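# Drawer the lit-lamp kits, then return the tower-coloured one

## Task

Some or all of the kits on the tray have a lit lamp beside them, and no two lit lamps share a colour. Place every kit with a lit lamp into a drawer that held nothing at the beginning, with only one kit per drawer, and close all drawers completely. Kits whose lamp is unlit stay on the tray. Shortly afterwards the signal tower shows one of the lamp colours. Take the kit whose lamp had that colour, and no other, back out onto the tray, then close all drawers completely once more. Nothing may count as finished if it stays put only because the robot is holding it. At the end, open the grippers and pull the arms away.

## Robot and tools

Robot: two arms, left_arm and right_arm, each with a parallel two-finger gripper. Scene frame: origin on the table surface midway between the arms, +x out over the table, +z up, and left_arm sits on the +y side. The names left and right do not match image sides. Positions are in metres; orientation is a quaternion in w,x,y,z order. Printed hand positions can be somewhat off, more so when the arm reaches far.

Gripper axes: fingers point along the gripper's own +z and close along its y. The reported position is the spot between the pads when shut; closed fingertips extend about 33 mm past it, open ones about 9 mm. While closing, the tips travel roughly 24 mm further out, so keep that clearance above surfaces.

Row layout (used by execute_actions and move): 18 numbers, each in [-1, 1], always for both arms. Order: left dx, dy, dz, rx, ry, rz, left gripper position, force_limit, speed, then the same nine for the right arm. dx..rz are an offset, not a pose: displacement from the gripper's measured pose at the start of the action, expressed in that gripper's own axes; 1.0 equals 0.6 m or 180 degrees, and rx, ry, rz form one rotation vector. Gripper position is absolute: +1 fully open (140 mm), pads touch near -0.8, -1 closes until blocked. force_limit: -1 about 14 N, 0 about 60 N, +1 about 107 N (for parts up to 40 mm). speed: -1 about 30 mm/s, 0 about 140, +1 about 250 mm/s. To keep a gripper unchanged, resend its previous three finger numbers; a 0 is a real command.

execute_actions(actions): a list of actions; each action is a list of up to 15 rows, each row lasting one control step of 1/30 s. A short table repeats its final row for the remaining steps. Every row is measured from the action's starting pose, not from the previous row. The first action of a call starts from the last pose a result reported. An empty list only returns state and images.

move(target, speed, blocking): target is one row as above, offsets taken from the most recent reported pose. The grippers follow straight paths that finish together, lasting 0.5 to 10 s; anything longer is cut off at 10 s. speed is the path top speed in m/s, 0.002 to 0.5, default 0.25 (rotation up to twice that in rad/s). Paths ignore obstacles and the other arm; grippers may lag, wander, or overshoot the speed near full stretch. Faster contact hits harder, and aiming deeper past a contact pushes harder. Finger numbers are applied at the start. blocking=false returns after 0.5 s while motion continues; then call wait or stop before sending new rows or moves. The result adds a move: line giving the ending (done, off_target, moving, held, fault) and limits (paced = command clipped; held = some steps blocked, after which the arm may surge), plus each gripper's distance to target.

wait(seconds): 0 to 10; arms keep their last command, and a running move continues. stop(): brakes a running move (needs room); fingers keep moving. zoom_image(camera, region): camera is cam_high, cam_left_wrist or cam_right_wrist (all 504x504); region [x0, y0, x1, y1] in pixels from the top-left, at most 504 by 504. finished_scene(scene): pass the current scene number; irreversible, and the task must already be done and stay done.

Motion limits: each step clips the command to within 70 mm and 16 degrees of the measured pose; damped IK favours position over orientation. Distant targets need several actions; after an action the arm only continues to its last clipped pose, so send the remainder next. Hand target lines show where the controller is currently driving. Elbows never quite straighten. A pose unreachable line means the clearance check altered or blocked that arm's command.

Gripping: close with position -1 and confirm object_status = 2. Codes: 0 moving, 1 blocked while opening, 2 blocked while closing, 3 at requested position or pads met (thin items may still be held). Stopped fingers stay until a different position (change of 0.01 or more) arrives or the object slips. To squeeze harder while at status 2, raise force_limit and switch position between -1 and -0.98. position_measured is in counts: 3 fully open, 230 pads touching, not linear in mm.

Result lines: state per arm (position, quaternion), joint positions, joint torques (raw drive output with offsets and noise), external joint torque estimates (include friction and held weight; one extra line per earlier action, up to 4), step readings of end_effector_position with HELD marking throttled steps, camera images in order cam_high, cam_left_wrist, cam_right_wrist. Joint ranges (rad): waist ±2.744, shoulder ±1.784, upper arm roll ±2.901, elbow -3.042 to -0.152, forearm roll ±2.807, wrist pitch 0.544 to 4.517, wrist roll ±3.016. Load limits (N m): waist 20, shoulder 20, upper arm roll 18, elbow 18, forearm roll 12, wrist pitch 12, wrist roll 12; held weight counts. Reaching a limit causes a TORQUE FAULT: the arm halts 10 s and drops the rest of the call. Sustained holding heats motors; MOTOR HOT warns, and OVER-TEMPERATURE FAULT brakes the arm until cool.

An arm meant to stay still: send the offset back to its desired pose in a reply's first call, zeros afterwards. The robot keeps its last command while you think. Parts may get a brief tug or loose items a nudge. Avoid: dropping or knocking anything off the table, slamming or pushing hard, arms colliding or pressing on each other, and leaving anything held in place only by a gripper. Finish by opening the grippers and backing away, with drawers fully shut.

Each tool is called after "Call:" as name(argument=value, ...), one argument or row to a line, values as JSON.

## Session

Call:
execute_actions(
  actions=[],
)

Scene clock: 0.00 s.
left_arm: end_effector_position=(+0.3107, +0.4379, +0.1635) position_measured=3 object_status=3 end_effector_quat_wxyz=(-0.143, +0.647, -0.609, -0.436) | right_arm: end_effector_position=(+0.6259, -0.7987, +0.1506) position_measured=3 object_status=3 end_effector_quat_wxyz=(+0.054, -0.323, +0.718, -0.614)
Joint positions: left_arm=[-0.089  0.153 -0.089 -2.229  0.607  1.578 -0.645] | right_arm=[-0.443  0.455 -0.014 -2.113 -2.181  2.202  2.334]
Joint velocities: left_arm=[ 0.     0.    -0.001 -0.    -0.001 -0.001 -0.   ] | right_arm=[ 0.     0.     0.    -0.001  0.001 -0.001  0.001]
Joint torques (N m, as the joint torque sensors report them, + toward a larger angle): no reading
External joint torques (N m, as the arm's controller estimates them; a push from outside toward a larger angle lowers the number): no reading
Hand target (left_arm): +0.311, +0.438, +0.163; -0.143, +0.647, -0.609, -0.436
Hand target (right_arm): +0.626, -0.799, +0.151; +0.054, -0.323, +0.718, -0.614

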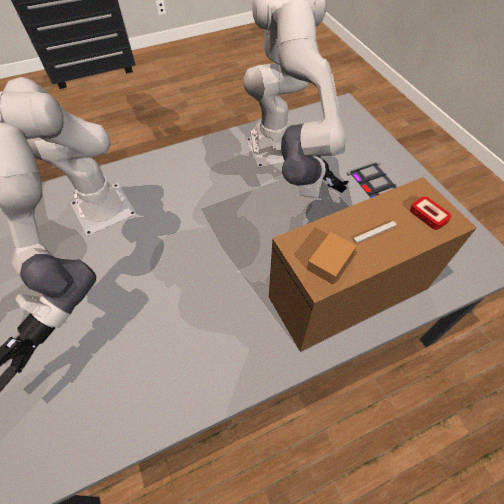

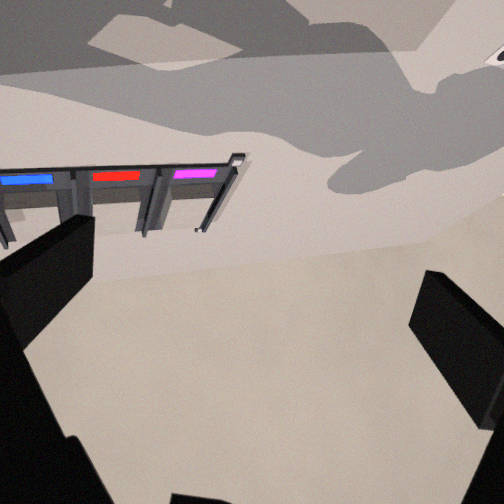

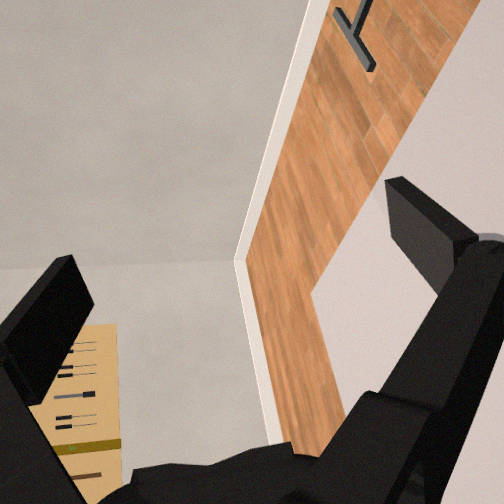

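Call:
zoom_image(
  camera="cam_high",
  region=[250, 100, 500, 350],
)

Call:
zoom_image(
  camera="cam_left_wrist",
  region=[0, 100, 280, 300],
)

Region (250, 100, 500, 350) of cam_high's 504x504 image, scaled by 2.016, with more detail than that image has.

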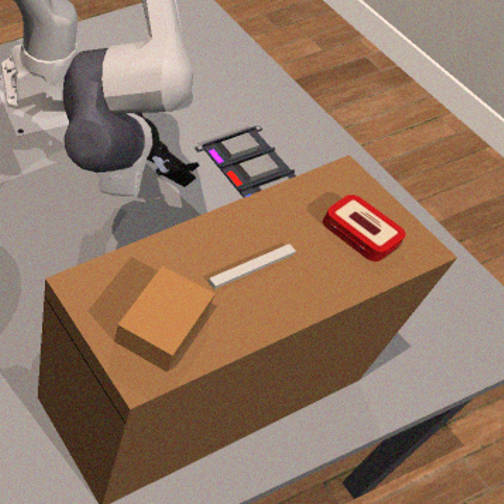

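Region (0, 100, 280, 300) of cam_left_wrist's 504x504 image, scaled by 1.800, with more detail than that image has; it fills the top 360 rows of this view, and the rest is white.

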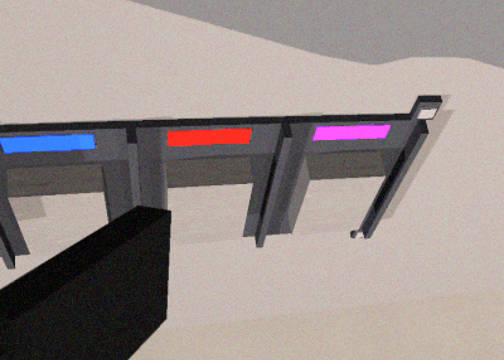

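Call:
move(
  target=[-0.42,-0.01,0.07,0.137,0.271,0.018,1,0,0,0.003,0,-0.69,0.142,-0.407,-0.106,1,0,0],
  speed=0.3,
)

Scene clock: 20.93 s.
left_arm: end_effector_position=(+0.3239, +0.6439, +0.3196) position_measured=3 object_status=3 end_effector_quat_wxyz=(+0.005, +0.713, -0.702, -0.009) | right_arm: end_effector_position=(+0.4296, -0.4445, +0.2551) position_measured=3 object_status=3 end_effector_quat_wxyz=(-0.441, +0.707, -0.342, +0.434)
Joint positions: left_arm=[-0.142 -0.404  0.764 -2.101  0.296  1.777  0.364] | right_arm=[ 0.484 -1.346 -1.68  -2.834 -2.8    3.17   0.861]
Joint velocities: left_arm=[-0.001 -0.     0.     0.001  0.001  0.001  0.   ] | right_arm=[-0.001 -0.002 -0.004 -0.001  0.     0.    -0.037]
Joint torques (N m, as the joint torque sensors report them, + toward a larger angle): left_arm=[ 0.57 -8.38 -9.85 23.4   0.2   2.04  0.34] | right_arm=[ 0.51 10.49 16.9   0.11  1.93  1.49 -0.31]
External joint torques (N m, as the arm's controller estimates them; a push from outside toward a larger angle lowers the number): left_arm=[ 0.54  1.03 -1.12 -0.21 -0.6  -0.41  0.34] | right_arm=[ 0.52 -2.67 -0.39  0.12 -0.65  0.05 -0.27]
Hand target (left_arm): +0.324, +0.643, +0.320; +0.005, +0.711, -0.703, -0.009
Hand target (right_arm): +0.430, -0.444, +0.255; -0.438, +0.710, -0.335, +0.437
Off the commanded pose (left_arm): 0.011 m, 2 deg.
Off the commanded pose (right_arm): 0.007 m, 1 deg.
joint sent to its limit (right arm) — the command would take joint 5 (forearm roll) past its lower limit, so that joint was sent only as far as its limit.
move: off_target (left_arm, right_arm); limits=paced

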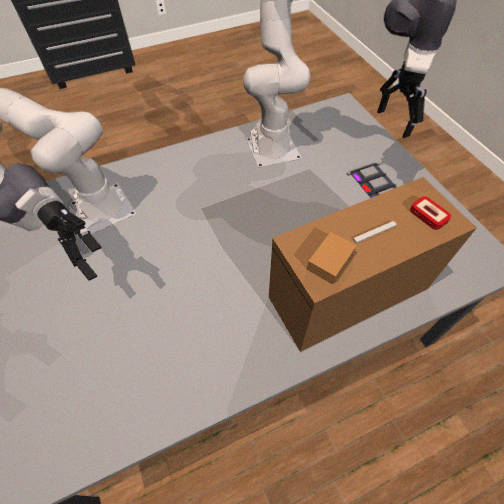

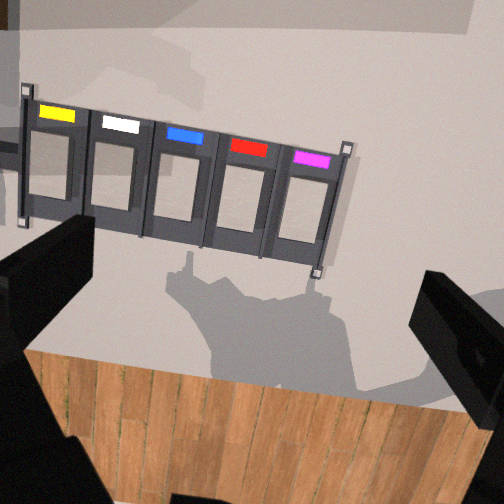

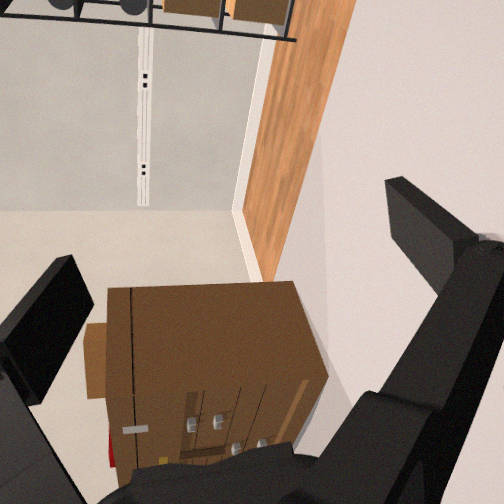

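Call:
zoom_image(
  camera="cam_left_wrist",
  region=[0, 60, 370, 290],
)

Call:
zoom_image(
  camera="cam_right_wrist",
  region=[80, 330, 340, 504],
)

Region (0, 60, 370, 290) of cam_left_wrist's 504x504 image, scaled by 1.362, with more detail than that image has; it fills the top 313 rows of this view, and the rest is white.

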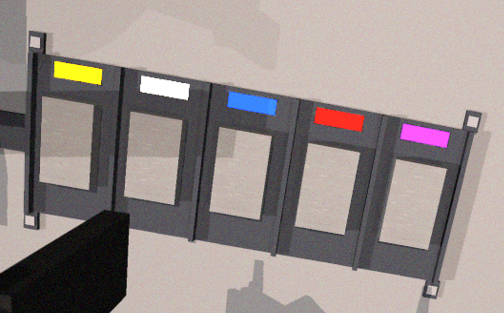

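Region (80, 330, 340, 504) of cam_right_wrist's 504x504 image, scaled by 1.938, with more detail than that image has; it fills the top 337 rows of this view, and the rest is white.

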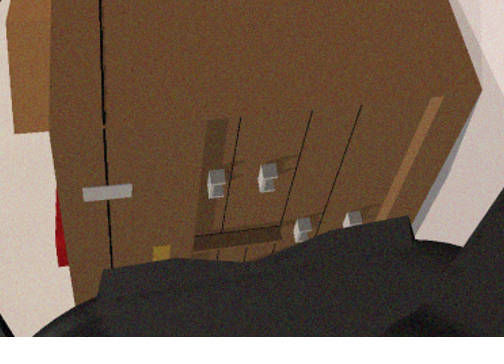

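Call:
move(
  target=[0.573,-0.005,-0.067,0.219,0.225,-0.46,1,0,0,0.1,-0.045,-0.047,-0.312,-0.307,-0.242,1,0,0],
  speed=0.25,
)

Scene clock: 36.60 s.
left_arm: end_effector_position=(+0.3310, +0.2950, +0.3587) position_measured=3 object_status=3 end_effector_quat_wxyz=(-0.000, +0.907, -0.005, +0.421) | right_arm: end_effector_position=(+0.4301, -0.5012, +0.3010) position_measured=3 object_status=3 end_effector_quat_wxyz=(-0.000, +1.000, -0.009, +0.011)
Joint positions: left_arm=[ 0.482 -1.608 -0.652 -3.024 -0.938  2.27  -1.198] | right_arm=[ 0.523  0.363 -1.119 -1.603 -2.799  4.507  1.102]
Joint velocities: left_arm=[ 0.001  0.002  0.001  0.001  0.    -0.    -0.029] | right_arm=[ 0.     0.     0.     0.     0.     0.001 -0.007]
Joint torques (N m, as the joint torque sensors report them, + toward a larger angle): left_arm=[ 1.33  9.24  7.29 18.98 -0.19  2.9  -0.15] | right_arm=[  0.8  -22.18  -8.48  19.74  -1.66   2.55  -0.26]
External joint torques (N m, as the arm's controller estimates them; a push from outside toward a larger angle lowers the number): left_arm=[ 1.29 -1.9  -1.78  0.35 -0.97 -0.43 -0.17] | right_arm=[ 0.82  2.25  0.11  1.33 -0.9   0.16 -0.26]
Hand target (left_arm): +0.331, +0.294, +0.359; +0.003, +0.907, +0.001, +0.421
Hand target (right_arm): +0.430, -0.502, +0.302; +0.002, +1.000, -0.004, +0.010
Off the commanded pose (left_arm): 0.005 m, 1 deg.
Off the commanded pose (right_arm): 0.007 m, 2 deg.
joint sent to its limit (right arm) — the command would take joint 5 (forearm roll) past its lower limit and joint 6 (wrist pitch) past its upper limit, so those joints were sent only as far as their limits.
move: off_target (left_arm, right_arm)

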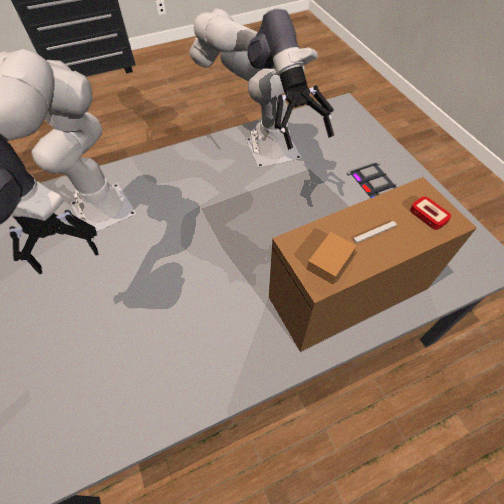

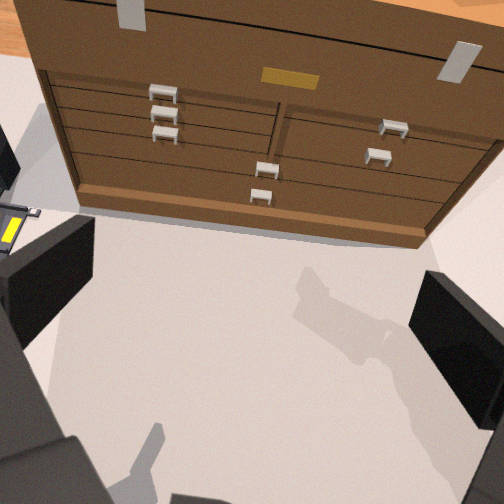

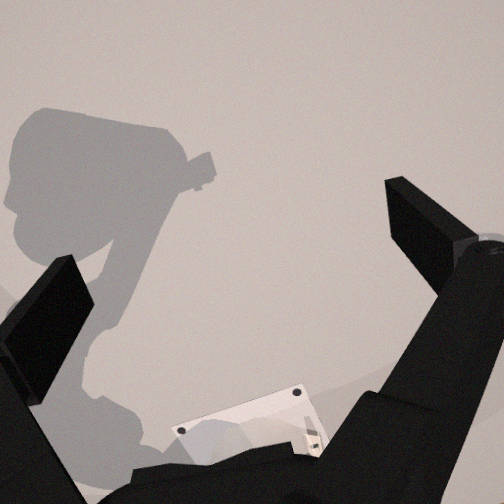

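Call:
move(
  target=[0.033,-0.175,0.298,0,0.083,0,1,0,0,0,-0.083,0.067,0.312,0.307,0.242,1,0,0],
  speed=0.3,
)

Scene clock: 64.27 s.
left_arm: end_effector_position=(+0.3674, +0.3186, +0.3262) position_measured=3 object_status=3 end_effector_quat_wxyz=(+0.012, +0.904, +0.028, +0.426) | right_arm: end_effector_position=(+0.4318, -0.4448, +0.2648) position_measured=3 object_status=3 end_effector_quat_wxyz=(-0.447, +0.698, -0.347, +0.438)
Joint positions: left_arm=[ 0.623 -1.48  -0.797 -3.027 -1.242  2.367 -1.032] | right_arm=[ 0.478 -1.365 -1.665 -2.84  -2.799  3.159  0.883]
Joint velocities: left_arm=[ 0.    -0.     0.001  0.     0.    -0.    -0.002] | right_arm=[ 0.    -0.004 -0.005 -0.003 -0.    -0.004 -0.041]
Joint torques (N m, as the joint torque sensors report them, + toward a larger angle): left_arm=[-0.94  6.99 10.56 18.12  1.22  2.98  0.17] | right_arm=[-2.22 12.01 17.33 -1.84  1.58  0.87 -0.38]
External joint torques (N m, as the arm's controller estimates them; a push from outside toward a larger angle lowers the number): left_arm=[-0.98 -2.55 -0.16  0.8   0.38 -0.15  0.14] | right_arm=[-2.29 -1.01 -0.01 -1.77 -1.   -0.53 -0.34]
Hand target (left_arm): +0.367, +0.318, +0.327; +0.012, +0.904, +0.027, +0.427
Hand target (right_arm): +0.431, -0.445, +0.264; -0.443, +0.701, -0.341, +0.443
Off the commanded pose (left_arm): 0.155 m, 15 deg; position clipped at the last step of the last action.
Off the commanded pose (right_arm): 0.008 m, 1 deg.
joint sent to its limit (right arm) — the command would take joint 5 (forearm roll) past its lower limit, so that joint was sent only as far as its limit.
move: held (left_arm), off_target (right_arm); limits=paced,held; held on 86 of 111 steps (left_arm), including the last (left_arm)
pose unreachable (left arm): on one or more control steps of this call, first in action 0 (counted from 0), this arm could not follow its commanded pose, so it was not sent that pose on those steps. On the call's last step it was still not sent that pose. It may still have moved: this result reports where it is.
cause: the commanded pose would bring two parts of the arm too close to each other (joints 2 (shoulder) to 5 (forearm roll) lie between them).

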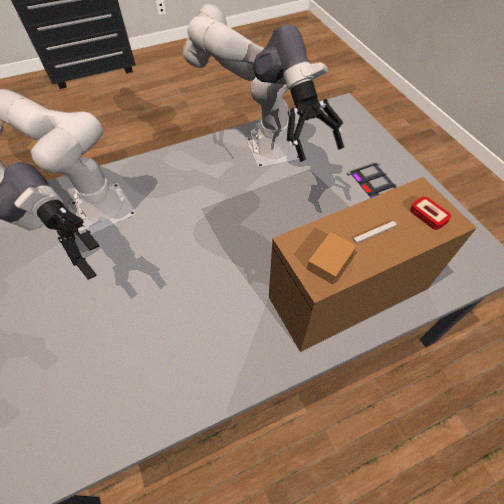

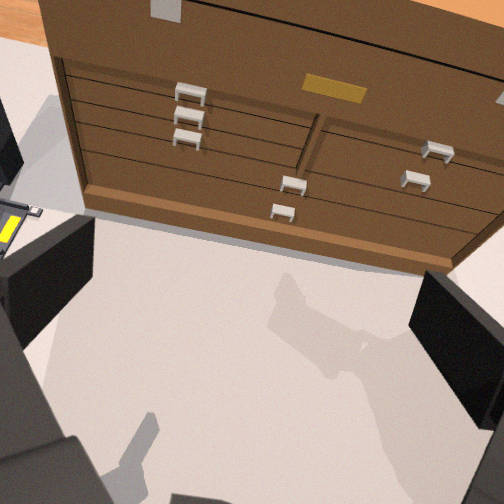

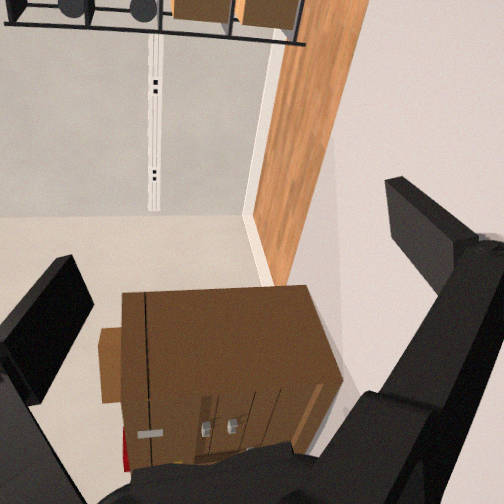

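Call:
move(
  target=[-0.05,-0.47,-0.03,-0.215,-0.226,0.483,1,0,0,0.5,0.25,0.09,-0.142,0.407,0.106,1,0,0],
  speed=0.3,
)

Scene clock: 86.50 s.
left_arm: end_effector_position=(+0.3223, +0.6045, +0.3026) position_measured=3 object_status=3 end_effector_quat_wxyz=(-0.003, +0.713, -0.701, +0.003) | right_arm: end_effector_position=(+0.5793, -0.7462, +0.2129) position_measured=3 object_status=3 end_effector_quat_wxyz=(+0.061, -0.320, +0.722, -0.611)
Joint positions: left_arm=[ 0.459 -0.374  0.209 -2.241  0.074  1.882  0.48 ] | right_arm=[ 1.32  -1.402 -1.654 -2.475 -2.799  1.355  1.504]
Joint velocities: left_arm=[-0.     0.     0.001  0.     0.    -0.     0.032] | right_arm=[ 0.002  0.001  0.     0.001  0.002 -0.006  0.016]
Joint torques (N m, as the joint torque sensors report them, + toward a larger angle): left_arm=[ -1.32 -16.86  -2.86  24.87   1.55   2.     0.35] | right_arm=[ 1.   20.34 27.32  3.3  -3.35 -0.45  0.43]
External joint torques (N m, as the arm's controller estimates them; a push from outside toward a larger angle lowers the number): left_arm=[-1.38  1.45 -0.31  0.53  0.81 -0.49  0.35] | right_arm=[ 0.97 -1.47 -0.4   0.89 -0.96 -0.47  0.47]
Hand target (left_arm): +0.322, +0.605, +0.303; -0.002, +0.708, -0.706, +0.001
Hand target (right_arm): +0.579, -0.747, +0.212; +0.063, -0.315, +0.724, -0.611
Off the commanded pose (left_arm): 0.006 m, 1 deg.
Off the commanded pose (right_arm): 0.009 m, 1 deg.
joint sent to its limit (right arm) — the command would take joint 5 (forearm roll) past its lower limit, so that joint was sent only as far as its limit.
move: off_target (left_arm, right_arm); limits=paced

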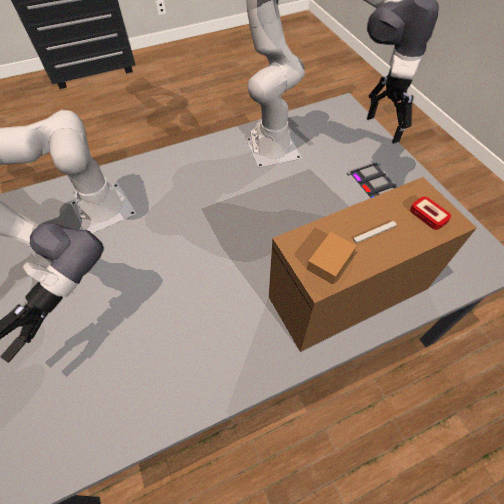

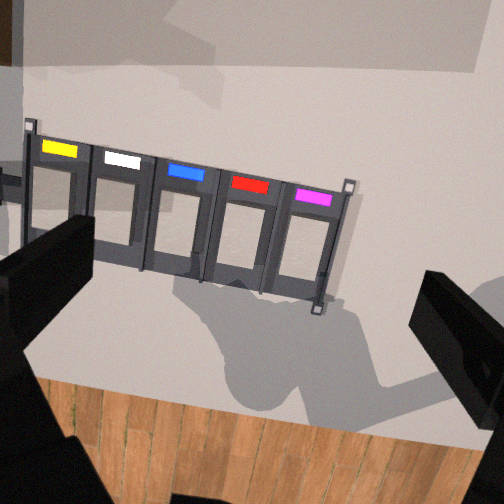

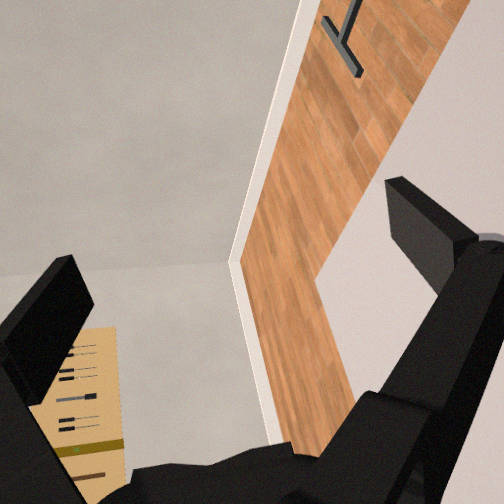

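Call:
move(
  target=[-0.127,0.075,0.167,0,0,0.5,1,0,0,0,-0.03,-0.485,-0.332,-0.272,-0.198,1,0,0],
  speed=0.3,
)

Scene clock: 96.53 s.
left_arm: end_effector_position=(+0.2782, +0.6810, +0.2020) position_measured=3 object_status=3 end_effector_quat_wxyz=(+0.006, -0.017, +1.000, +0.003) | right_arm: end_effector_position=(+0.4455, -0.5051, +0.2999) position_measured=3 object_status=3 end_effector_quat_wxyz=(-0.004, -0.706, +0.708, -0.006)
Joint positions: left_arm=[-0.138 -0.464  0.963 -2.388  0.431  2.082  1.958] | right_arm=[ 1.511 -1.433 -0.975 -2.047 -1.153  1.119  0.703]
Joint velocities: left_arm=[-0.    -0.     0.001  0.001  0.001 -0.     0.03 ] | right_arm=[ 0.002 -0.    -0.001  0.     0.002 -0.002 -0.006]
Joint torques (N m, as the joint torque sensors report them, + toward a larger angle): left_arm=[ -0.48  -5.84 -10.63  23.28   1.63   2.06   0.27] | right_arm=[ 0.77 24.7  27.59  7.2   1.52  2.01 -0.3 ]
External joint torques (N m, as the arm's controller estimates them; a push from outside toward a larger angle lowers the number): left_arm=[-0.48 -1.26  0.16  1.13  0.89 -0.41  0.27] | right_arm=[ 0.73 -0.67  2.27  0.48  0.84 -0.42 -0.3 ]
Hand target (left_arm): +0.278, +0.682, +0.203; +0.006, -0.010, +1.000, +0.004
Hand target (right_arm): +0.445, -0.504, +0.301; +0.003, +0.710, -0.704, +0.004
Off the commanded pose (left_arm): 0.002 m, 1 deg.
Off the commanded pose (right_arm): 0.004 m, 1 deg.
move: off_target (right_arm)

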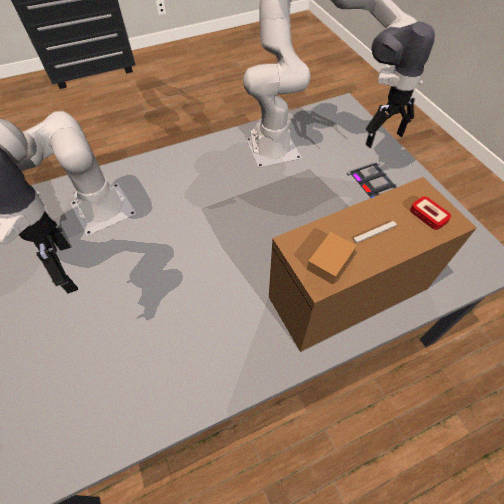

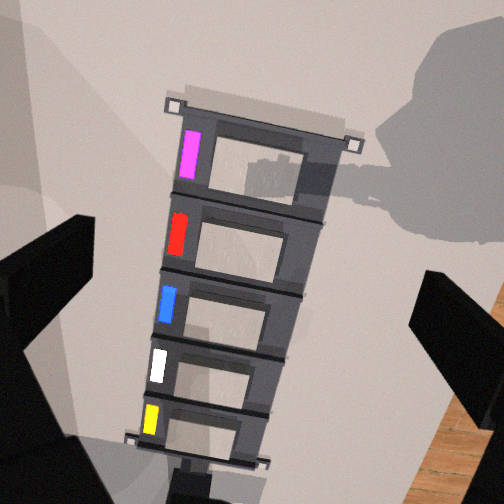

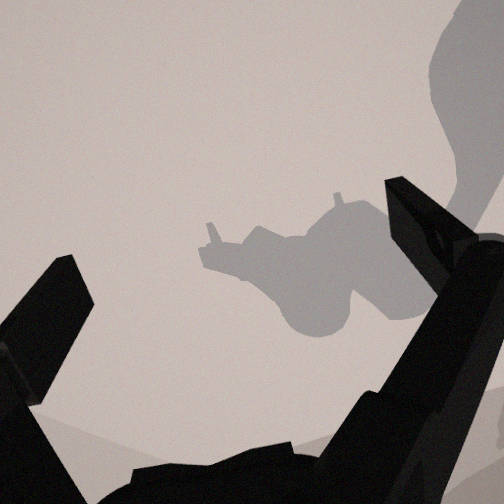

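Call:
move(
  target=[0.01,-0.012,0.2,0,0,0,0.3,0,0.5,-0.58,0,-0.25,0,0,-0.5,1,0,0],
  speed=0.3,
)

Scene clock: 104.23 s.
left_arm: end_effector_position=(+0.2762, +0.6716, +0.0817) position_measured=91 object_status=3 end_effector_quat_wxyz=(+0.006, -0.015, +1.000, +0.001) | right_arm: end_effector_position=(+0.4476, -0.1601, +0.4580) position_measured=3 object_status=3 end_effector_quat_wxyz=(+0.003, +1.000, -0.009, +0.013)
Joint positions: left_arm=[-0.396 -0.247  1.305 -2.547  0.373  2.457  2.016] | right_arm=[ 2.538 -1.165 -0.881 -1.412 -1.207  0.879 -0.324]
Joint velocities: left_arm=[ 0.    -0.001  0.    -0.001 -0.     0.     0.002] | right_arm=[ 0.001 -0.001 -0.     0.001 -0.001 -0.002 -0.03 ]
Joint torques (N m, as the joint torque sensors report them, + toward a larger angle): left_arm=[-1.17 -2.95 -5.86 18.4   0.3   2.84  0.32] | right_arm=[ 0.99 31.6  21.46  4.48 -0.37  2.13 -0.27]
External joint torques (N m, as the arm's controller estimates them; a push from outside toward a larger angle lowers the number): left_arm=[-1.23 -1.07  0.47 -1.22 -0.24  0.41  0.32] | right_arm=[ 0.9  -0.36 -0.16  0.6  -0.91 -0.39 -0.28]
Hand target (left_arm): +0.277, +0.671, +0.082; +0.007, -0.013, +1.000, +0.001
Hand target (right_arm): +0.449, -0.161, +0.457; +0.005, +1.000, -0.002, +0.013
Off the commanded pose (left_arm): 0.003 m, 0 deg.
Off the commanded pose (right_arm): 0.014 m, 2 deg.
move: off_target (right_arm)

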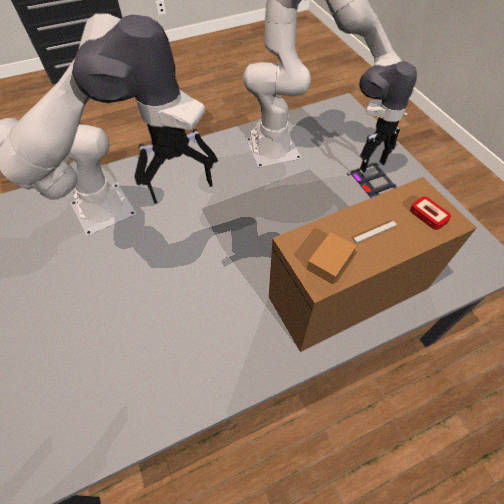

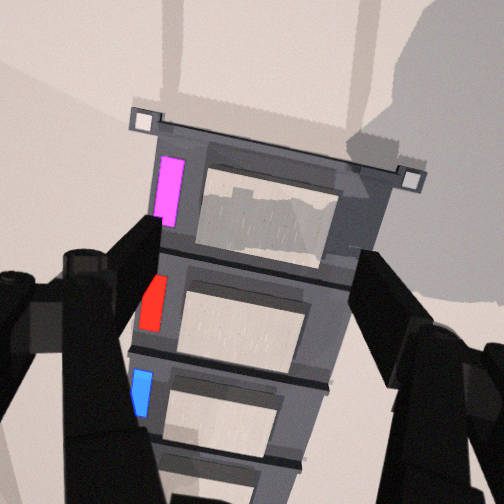

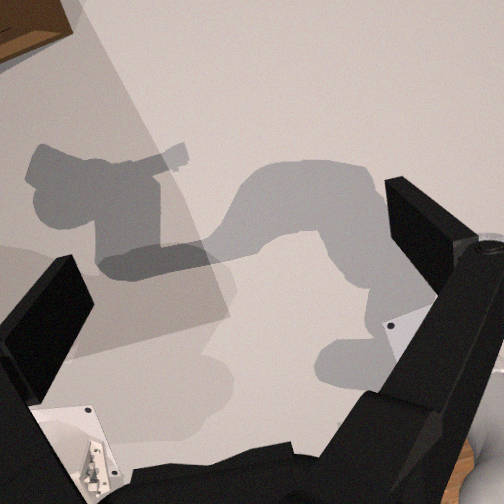

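Call:
execute_actions(
  actions=[
    [[0.013,0.006,0.03,0,0,0,0.3,0,0.5,0.035,0.2,0,0,0,0.083,1,0,0]],
    [[0,0,0.025,0,0,0,0.3,0,0.5,0.035,0.2,0,0,0,0.083,1,0,0]],
    [[0,0,0,0,0,0,0.3,0,0.5,0.035,0.2,0,0,0,0.083,1,0,0]],
    [[0,0,0,0,0,0,0.3,0,0.5,0.035,0.2,0,0,0,0.083,1,0,0]],
    [[0,0,0,0,0,0,0.3,0,0.5,0.035,0.2,0,0,0,0.083,1,0,0]],
    [[0,0,0,0,0,0,0.3,0,0.5,0.035,0.2,0,0,0,0.083,1,0,0]],
  ],
)

Scene clock: 117.53 s.
left_arm: end_effector_position=(+0.2646, +0.6718, +0.0477) position_measured=91 object_status=3 end_effector_quat_wxyz=(+0.000, -0.022, +1.000, -0.001) | right_arm: end_effector_position=(+0.1582, -0.7541, +0.4390) position_measured=3 object_status=3 end_effector_quat_wxyz=(+0.012, -0.721, +0.692, -0.003)
Joint positions: left_arm=[-0.647 -0.169  1.582 -2.582  0.309  2.561  2.067] | right_arm=[ 1.016 -1.57  -0.474 -1.839 -1.074  0.564  0.111]
Joint velocities: left_arm=[-0.001  0.001 -0.    -0.     0.     0.     0.001] | right_arm=[-0.001  0.016 -0.009 -0.013  0.002 -0.018  0.   ]
Joint torques (N m, as the joint torque sensors report them, + toward a larger angle): left_arm=[ 0.17  4.12 -4.98 17.52  0.43  2.39  0.07] | right_arm=[-1.34 32.07 14.12 -0.88  1.23  2.18  0.35]
External joint torques (N m, as the arm's controller estimates them; a push from outside toward a larger angle lowers the number): left_arm=[ 0.19  0.33 -0.52 -0.96 -0.04 -0.02  0.08] | right_arm=[-1.11 -0.03 -1.08 -2.92  0.82 -0.36  0.35]
External joint torques at the end of the 2nd action: left_arm=[-0.6  -2.3  -0.81  1.07  0.12  0.38  0.26] | right_arm=[-0.33  0.78  1.12 -2.27  0.89 -0.34  0.49]
External joint torques at the end of the 3rd action: left_arm=[ 0.87 -0.84 -0.99  0.14 -0.04 -0.15 -0.11] | right_arm=[-0.6  -0.07  0.27 -3.2   0.75 -0.31  0.49]
External joint torques at the end of the 4th action: left_arm=[ 0.86 -0.32 -1.62 -0.54 -0.1   0.02  0.23] | right_arm=[-1.1   0.38 -0.3  -2.56  0.88 -0.43  0.45]
External joint torques at the end of the 5th action: left_arm=[ 0.77 -0.71 -0.84 -0.66 -0.08 -0.13  0.22] | right_arm=[-1.39 -0.05 -0.15 -2.65  0.93 -0.28  0.52]
Hand target (left_arm): +0.265, +0.672, +0.048; +0.000, -0.022, +1.000, -0.001
Hand target (right_arm): +0.156, -0.753, +0.438; -0.008, +0.721, -0.693, +0.000
Off the commanded pose (left_arm): 0.000 m, 0 deg.
Off the commanded pose (right_arm): 0.003 m, 0 deg.
Step readings (end_effector_position; steps 1 to 15: 1st action; 16 to 30: 2nd action; 31 to 45: 3rd action; 46 to 60: 4th action; 61 to 75: 5th action; 76 to 90: 6th action):
0: left_arm (+0.2763, +0.6717, +0.0817) | right_arm (+0.4477, -0.1602, +0.4580)
1: left_arm (+0.2754, +0.6726, +0.0795) | right_arm (+0.4469, -0.1677, +0.4567)
2: left_arm (+0.2713, +0.6727, +0.0752) | right_arm (+0.4485, -0.1818, +0.4570)
4: left_arm (+0.2650, +0.6726, +0.0685) | right_arm (+0.4557, -0.2158, +0.4582)
8: left_arm (+0.2645, +0.6734, +0.0644) | right_arm (+0.4694, -0.2725, +0.4565)
15: left_arm (+0.2666, +0.6736, +0.0630) | right_arm (+0.4681, -0.2814, +0.4550)
16: left_arm (+0.2664, +0.6743, +0.0612) | right_arm (+0.4653, -0.2882, +0.4536)
17: left_arm (+0.2642, +0.6738, +0.0579) | right_arm (+0.4634, -0.3022, +0.4537)
19: left_arm (+0.2617, +0.6720, +0.0529) | right_arm (+0.4623, -0.3366, +0.4546)
23: left_arm (+0.2632, +0.6711, +0.0493) | right_arm (+0.4620, -0.3941, +0.4534)
30: left_arm (+0.2646, +0.6718, +0.0477) | right_arm (+0.4586, -0.4030, +0.4522)
31: left_arm (+0.2646, +0.6718, +0.0477) | right_arm (+0.4544, -0.4091, +0.4505)
32: left_arm (+0.2646, +0.6718, +0.0477) | right_arm (+0.4491, -0.4223, +0.4502)
34: left_arm (+0.2646, +0.6718, +0.0477) | right_arm (+0.4396, -0.4554, +0.4509)
38: left_arm (+0.2646, +0.6718, +0.0477) | right_arm (+0.4253, -0.5098, +0.4504)
45: left_arm (+0.2646, +0.6718, +0.0477) | right_arm (+0.4196, -0.5176, +0.4494)
46: left_arm (+0.2646, +0.6718, +0.0477) | right_arm (+0.4141, -0.5227, +0.4475)
47: left_arm (+0.2646, +0.6718, +0.0477) | right_arm (+0.4058, -0.5344, +0.4469)
49: left_arm (+0.2646, +0.6718, +0.0477) | right_arm (+0.3884, -0.5639, +0.4474)
53: left_arm (+0.2646, +0.6718, +0.0477) | right_arm (+0.3611, -0.6117, +0.4472)
60: left_arm (+0.2646, +0.6718, +0.0477) | right_arm (+0.3535, -0.6184, +0.4465)
61: left_arm (+0.2646, +0.6718, +0.0477) | right_arm (+0.3471, -0.6221, +0.4445)
62: left_arm (+0.2646, +0.6718, +0.0477) | right_arm (+0.3361, -0.6315, +0.4437)
64: left_arm (+0.2646, +0.6718, +0.0477) | right_arm (+0.3119, -0.6556, +0.4440)
68: left_arm (+0.2646, +0.6718, +0.0477) | right_arm (+0.2736, -0.6936, +0.4437)
75: left_arm (+0.2646, +0.6718, +0.0477) | right_arm (+0.2645, -0.6990, +0.4431)
76: left_arm (+0.2646, +0.6718, +0.0477) | right_arm (+0.2575, -0.7012, +0.4410)
77: left_arm (+0.2646, +0.6718, +0.0477) | right_arm (+0.2446, -0.7076, +0.4401)
79: left_arm (+0.2646, +0.6718, +0.0477) | right_arm (+0.2151, -0.7246, +0.4401)
83: left_arm (+0.2646, +0.6718, +0.0477) | right_arm (+0.1686, -0.7504, +0.4400)
90: end_effector_position above

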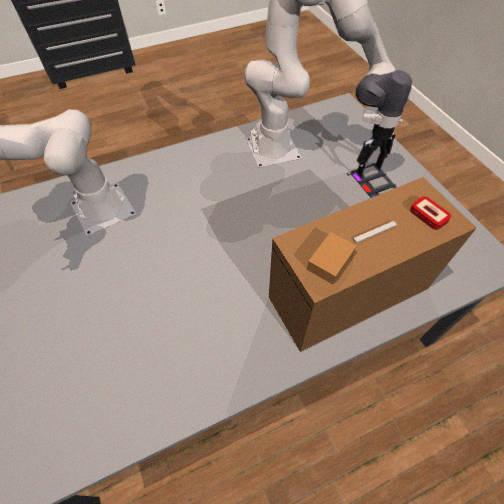

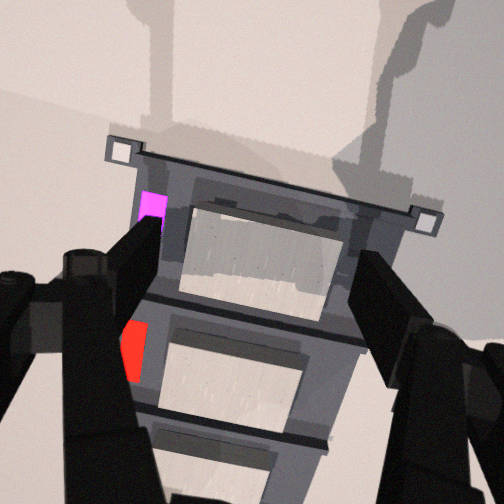

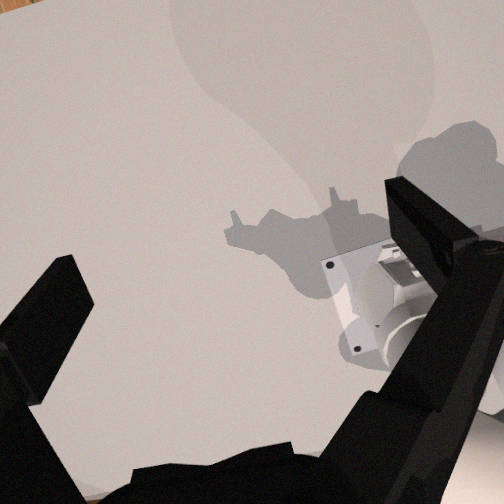

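Call:
move(
  target=[-0.012,0.004,0.026,0,0,0,0.3,0,0.5,-0.92,-0.4,-0.1,0,0,-0.5,1,0,0],
  speed=0.3,
)

Call:
move(
  target=[0,0,0,0,0,0,-1,0,0.2,0,0,0,0,0,0,1,0,0],
)

Scene clock: 126.07 s.
left_arm: end_effector_position=(+0.2701, +0.6732, +0.0354) position_measured=91 object_status=3 end_effector_quat_wxyz=(-0.008, -0.027, +1.000, +0.001) | right_arm: end_effector_position=(+0.3730, -0.2006, +0.5261) position_measured=3 object_status=3 end_effector_quat_wxyz=(-0.005, +1.000, +0.013, +0.026)
Joint positions: left_arm=[-0.927 -0.191  1.853 -2.554  0.366  2.566  2.001] | right_arm=[ 2.342 -1.028 -0.758 -1.474 -0.977  0.862 -0.317]
Joint velocities: left_arm=[ 0.002 -0.004 -0.002  0.002  0.01  -0.002 -0.012] | right_arm=[ 0.    -0.001  0.    -0.001 -0.001 -0.005 -0.032]
Joint torques (N m, as the joint torque sensors report them, + toward a larger angle): left_arm=[ 2.13  1.79 -0.55 14.35  2.07  5.76  0.88] | right_arm=[ 0.72 23.04 19.47  8.21 -0.6   2.31 -0.3 ]
External joint torques (N m, as the arm's controller estimates them; a push from outside toward a larger angle lowers the number): left_arm=[ 2.1  -9.47  4.31 -3.72  1.64  3.38  0.88] | right_arm=[ 0.78 -0.91  1.16  0.59 -1.03 -0.26 -0.3 ]
Hand target (left_arm): +0.273, +0.675, +0.034; +0.002, -0.022, +1.000, +0.000
Hand target (right_arm): +0.374, -0.201, +0.526; -0.004, +0.999, +0.021, +0.026
Off the commanded pose (left_arm): 0.004 m, 1 deg.
Off the commanded pose (right_arm): 0.017 m, 2 deg.
move: off_target (left_arm, right_arm)

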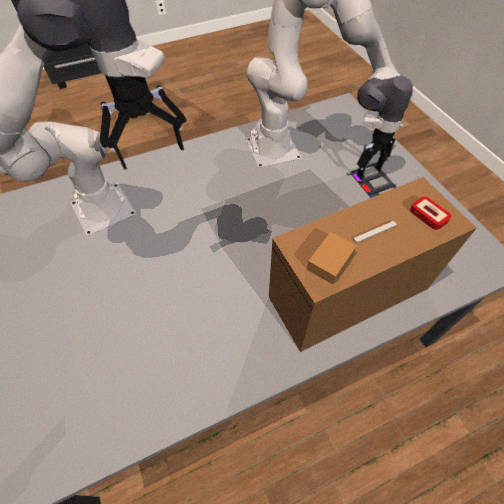

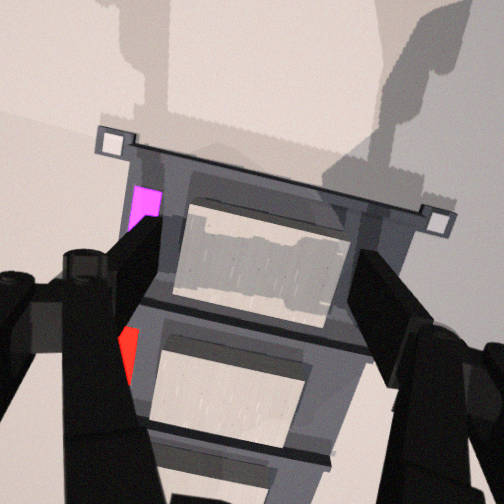

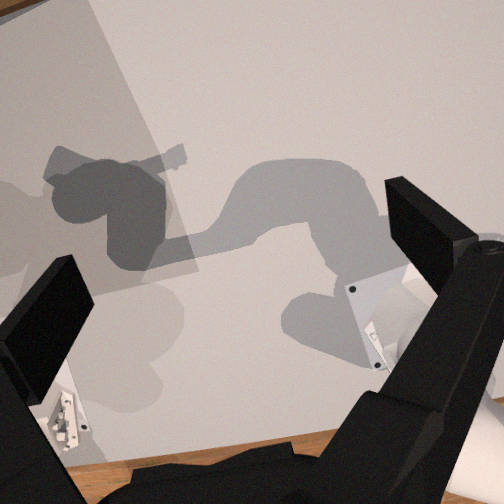

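Scene clock: 126.57 s.
left_arm: end_effector_position=(+0.2701, +0.6828, +0.0394) position_measured=132 object_status=2 end_effector_quat_wxyz=(-0.006, -0.033, +0.999, +0.008) | right_arm: end_effector_position=(+0.3730, -0.2006, +0.5261) position_measured=3 object_status=3 end_effector_quat_wxyz=(-0.005, +1.000, +0.013, +0.026)
Joint positions: left_arm=[-0.922 -0.184  1.856 -2.544  0.367  2.567  1.998] | right_arm=[ 2.342 -1.028 -0.758 -1.474 -0.977  0.862 -0.317]
Joint velocities: left_arm=[ 0.    -0.002 -0.     0.001  0.     0.001 -0.001] | right_arm=[ 0.003 -0.    -0.001 -0.     0.    -0.     0.   ]
Joint torques (N m, as the joint torque sensors report them, + toward a larger angle): left_arm=[-2.31  5.96 -8.18 11.9   0.04  2.15  0.24] | right_arm=[-0.43 23.97 19.28  6.8   0.4   2.52  0.1 ]
External joint torques (N m, as the arm's controller estimates them; a push from outside toward a larger angle lowers the number): left_arm=[-2.34 -5.32 -3.48 -6.38 -0.4  -0.25  0.24] | right_arm=[-0.52 -0.12  0.94 -0.72 -0.05 -0.06  0.1 ]
Hand target (left_arm): +0.270, +0.673, +0.036; -0.008, -0.027, +1.000, +0.001
Hand target (right_arm): +0.373, -0.201, +0.526; -0.005, +1.000, +0.013, +0.026
Off the commanded pose (left_arm): 0.010 m, 1 deg.
Off the commanded pose (right_arm): 0.000 m, 0 deg.
move: off_target (left_arm)

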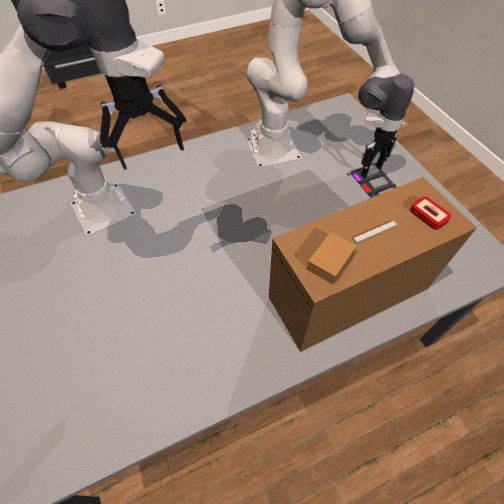

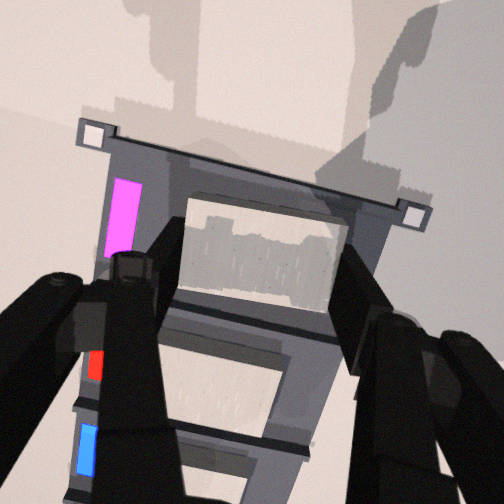

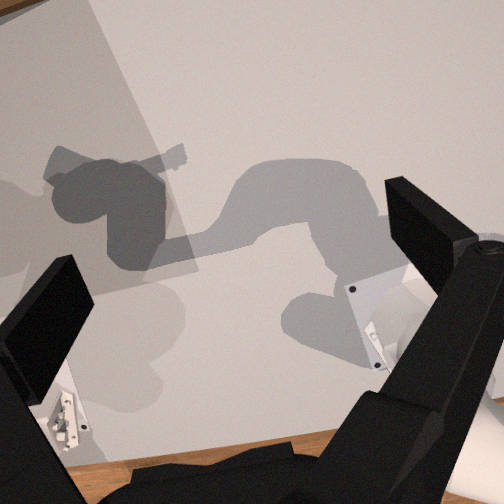

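Call:
execute_actions(
  actions=[
    [[0,-0.01,-0.03,0,0,0,-1,0,0.2,0.022,0.167,0,0,0,0.083,1,0,0]],
    [[0,0,-0.06,0,0,0,-1,0,0.2,0.022,0.167,0,0,0,0.083,1,0,0]],
    [[0,0,-0.08,0,0,0,-1,0,0.2,0.022,0.167,0,0,0,0.083,1,0,0]],
    [[0,0,-0.08,0,0,0,-1,0,0.2,0.022,0.167,0,0,0,0.083,1,0,0]],
    [[0,0,0,0,0,0,-1,0,0.2,0.022,0.167,0,0,0,0.083,1,0,0]],
    [[0,0,0,0,0,0,-1,0,0.2,0.022,0.167,0,0,0,0.083,1,0,0]],
    [[0,0,0,0,0,0,-1,0,0.2,0.022,0.167,0,0,0,0.083,1,0,0]],
    [[0,0,0,0,0,0,-1,0,0.2,0.022,0.167,0,0,0,0.083,1,0,0]],
    [[0,0,0,0,0,0,-1,0,0.2,0.022,0.167,0,0,0,0.083,1,0,0]],
  ],
)

Scene clock: 142.00 s.
left_arm: end_effector_position=(+0.2812, +0.6843, +0.1891) position_measured=132 object_status=2 end_effector_quat_wxyz=(+0.001, -0.023, +1.000, +0.006) | right_arm: end_effector_position=(-0.1500, -0.6901, +0.4773) position_measured=3 object_status=3 end_effector_quat_wxyz=(+0.036, -0.416, +0.909, +0.009)
Joint positions: left_arm=[-0.171 -0.43   1.001 -2.391  0.433  2.116  1.945] | right_arm=[ 0.061 -1.487 -0.41  -1.807 -0.79   0.537  0.145]
Joint velocities: left_arm=[-0.     0.    -0.     0.001  0.    -0.     0.001] | right_arm=[-0.001  0.013 -0.018 -0.004  0.     0.001 -0.073]
Joint torques (N m, as the joint torque sensors report them, + toward a larger angle): left_arm=[  0.62  -4.41 -10.96  20.45   0.6    2.4    0.14] | right_arm=[-2.08 31.76 11.77  0.97  0.52  2.47 -0.28]
External joint torques (N m, as the arm's controller estimates them; a push from outside toward a larger angle lowers the number): left_arm=[ 0.55  0.22 -0.78 -1.62 -0.14 -0.04  0.14] | right_arm=[-1.82  1.81 -1.15 -2.67 -0.1  -0.05 -0.27]
External joint torques at the end of the 5th action: left_arm=[ 0.04 -0.41 -0.93 -1.25 -0.15 -0.02  0.16] | right_arm=[-2.16  0.88 -1.34 -2.34  0.94 -0.28  0.39]
External joint torques at the end of the 6th action: left_arm=[ 0.12 -0.83 -1.04 -1.03 -0.08  0.03 -0.01] | right_arm=[-1.54  0.93 -1.42 -1.89  0.97 -0.44  0.38]
External joint torques at the end of the 7th action: left_arm=[ 0.26 -0.11 -0.87 -0.15 -0.18 -0.03  0.11] | right_arm=[-1.2   0.76 -0.3  -2.82  0.83 -0.33  0.37]
External joint torques at the end of the 8th action: left_arm=[ 0.11 -0.69 -1.28 -0.72 -0.17 -0.02  0.06] | right_arm=[-1.53  0.9  -1.03 -2.33  0.87 -0.31 -0.25]
Hand target (left_arm): +0.281, +0.684, +0.189; +0.001, -0.023, +1.000, +0.006
Hand target (right_arm): -0.150, -0.690, +0.477; +0.034, -0.428, +0.903, +0.011
Off the commanded pose (left_arm): 0.000 m, 0 deg.
Off the commanded pose (right_arm): 0.003 m, 2 deg.
joint sent to its limit (right arm) — the command would take joint 6 (wrist pitch) past its lower limit, so that joint was sent only as far as its limit.
Step readings (end_effector_position; steps 1 to 15: 1st action; 16 to 30: 2nd action; 31 to 45: 3rd action; 46 to 60: 4th action; 61 to 75: 5th action; 76 to 90: 6th action; 91 to 105: 7th action; 106 to 120: 8th action; 121 to 135: 9th action):
0: left_arm (+0.2701, +0.6828, +0.0394) | right_arm (+0.3730, -0.2006, +0.5261)
1: left_arm (+0.2695, +0.6821, +0.0414) | right_arm (+0.3728, -0.2089, +0.5243)
2: left_arm (+0.2703, +0.6822, +0.0447) | right_arm (+0.3745, -0.2236, +0.5243)
4: left_arm (+0.2734, +0.6810, +0.0501) | right_arm (+0.3815, -0.2562, +0.5251)
8: left_arm (+0.2746, +0.6786, +0.0550) | right_arm (+0.3927, -0.2964, +0.5232)
15: left_arm (+0.2717, +0.6774, +0.0564) | right_arm (+0.3905, -0.3003, +0.5222)
16: left_arm (+0.2717, +0.6777, +0.0593) | right_arm (+0.3881, -0.3080, +0.5202)
17: left_arm (+0.2759, +0.6812, +0.0654) | right_arm (+0.3862, -0.3226, +0.5199)
19: left_arm (+0.2841, +0.6859, +0.0770) | right_arm (+0.3854, -0.3557, +0.5204)
23: left_arm (+0.2853, +0.6845, +0.0880) | right_arm (+0.3867, -0.3969, +0.5187)
30: left_arm (+0.2747, +0.6798, +0.0919) | right_arm (+0.3834, -0.4006, +0.5179)
31: left_arm (+0.2747, +0.6788, +0.0966) | right_arm (+0.3794, -0.4076, +0.5156)
32: left_arm (+0.2804, +0.6810, +0.1065) | right_arm (+0.3742, -0.4214, +0.5149)
34: left_arm (+0.2889, +0.6860, +0.1246) | right_arm (+0.3653, -0.4532, +0.5152)
38: left_arm (+0.2868, +0.6862, +0.1386) | right_arm (+0.3564, -0.4923, +0.5136)
45: left_arm (+0.2788, +0.6829, +0.1409) | right_arm (+0.3522, -0.4957, +0.5132)
46: left_arm (+0.2780, +0.6817, +0.1460) | right_arm (+0.3469, -0.5017, +0.5107)
47: left_arm (+0.2829, +0.6833, +0.1570) | right_arm (+0.3385, -0.5139, +0.5097)
49: left_arm (+0.2905, +0.6872, +0.1763) | right_arm (+0.3222, -0.5424, +0.5097)
53: left_arm (+0.2885, +0.6872, +0.1887) | right_arm (+0.3038, -0.5770, +0.5083)
60: left_arm (+0.2813, +0.6843, +0.1891) | right_arm (+0.2989, -0.5799, +0.5082)
61: left_arm (+0.2812, +0.6843, +0.1891) | right_arm (+0.2924, -0.5845, +0.5056)
62: left_arm (+0.2812, +0.6843, +0.1891) | right_arm (+0.2814, -0.5944, +0.5044)
64: left_arm (+0.2812, +0.6843, +0.1891) | right_arm (+0.2585, -0.6177, +0.5042)
68: left_arm (+0.2812, +0.6843, +0.1891) | right_arm (+0.2323, -0.6458, +0.5028)
75: left_arm (+0.2812, +0.6843, +0.1891) | right_arm (+0.2266, -0.6482, +0.5025)
76: left_arm (+0.2812, +0.6843, +0.1891) | right_arm (+0.2194, -0.6511, +0.5000)
77: left_arm (+0.2812, +0.6843, +0.1891) | right_arm (+0.2064, -0.6580, +0.4986)
79: left_arm (+0.2812, +0.6843, +0.1891) | right_arm (+0.1784, -0.6747, +0.4983)
83: left_arm (+0.2812, +0.6843, +0.1891) | right_arm (+0.1461, -0.6946, +0.4969)
90: left_arm (+0.2812, +0.6843, +0.1891) | right_arm (+0.1399, -0.6962, +0.4964)
91: left_arm (+0.2812, +0.6843, +0.1891) | right_arm (+0.1324, -0.6975, +0.4938)
92: left_arm (+0.2812, +0.6843, +0.1891) | right_arm (+0.1181, -0.7013, +0.4925)
94: left_arm (+0.2812, +0.6843, +0.1891) | right_arm (+0.0867, -0.7103, +0.4920)
98: left_arm (+0.2812, +0.6843, +0.1891) | right_arm (+0.0506, -0.7202, +0.4908)
105: left_arm (+0.2812, +0.6843, +0.1891) | right_arm (+0.0443, -0.7208, +0.4900)
106: left_arm (+0.2812, +0.6843, +0.1891) | right_arm (+0.0369, -0.7206, +0.4873)
107: left_arm (+0.2812, +0.6843, +0.1891) | right_arm (+0.0221, -0.7209, +0.4860)
109: left_arm (+0.2812, +0.6843, +0.1891) | right_arm (-0.0111, -0.7213, +0.4852)
113: left_arm (+0.2812, +0.6843, +0.1891) | right_arm (-0.0502, -0.7204, +0.4839)
120: left_arm (+0.2812, +0.6843, +0.1891) | right_arm (-0.0550, -0.7199, +0.4833)
121: left_arm (+0.2812, +0.6843, +0.1891) | right_arm (-0.0620, -0.7178, +0.4806)
122: left_arm (+0.2812, +0.6843, +0.1891) | right_arm (-0.0764, -0.7138, +0.4793)
124: left_arm (+0.2812, +0.6843, +0.1891) | right_arm (-0.1088, -0.7044, +0.4787)
128: left_arm (+0.2812, +0.6843, +0.1891) | right_arm (-0.1458, -0.6917, +0.4782)
135: end_effector_position above

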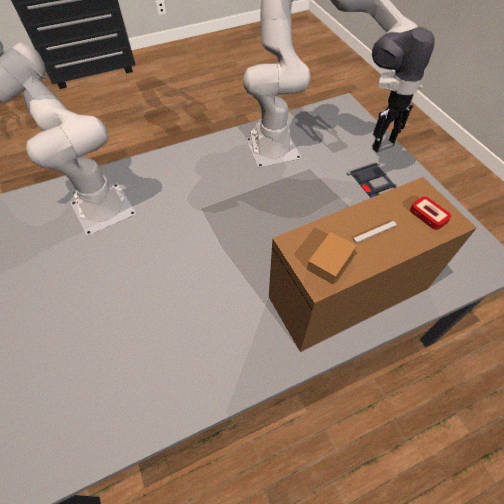

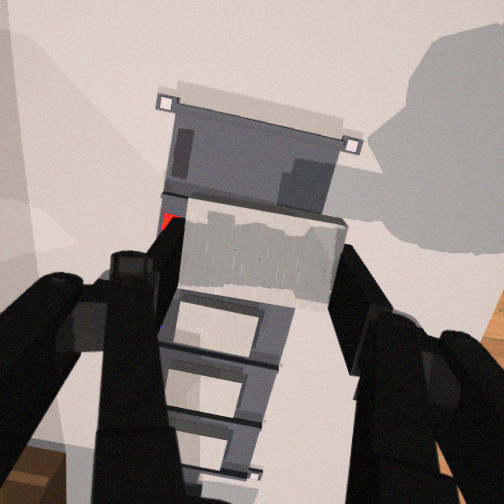

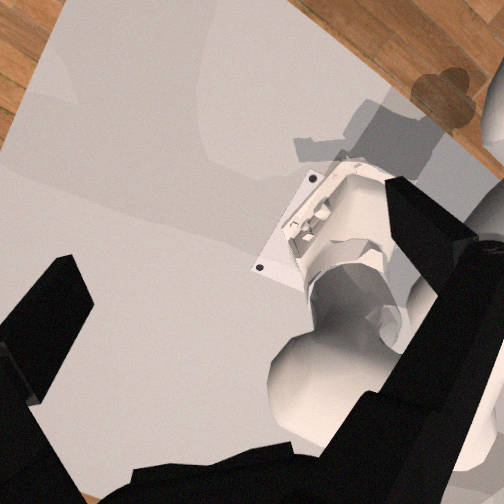

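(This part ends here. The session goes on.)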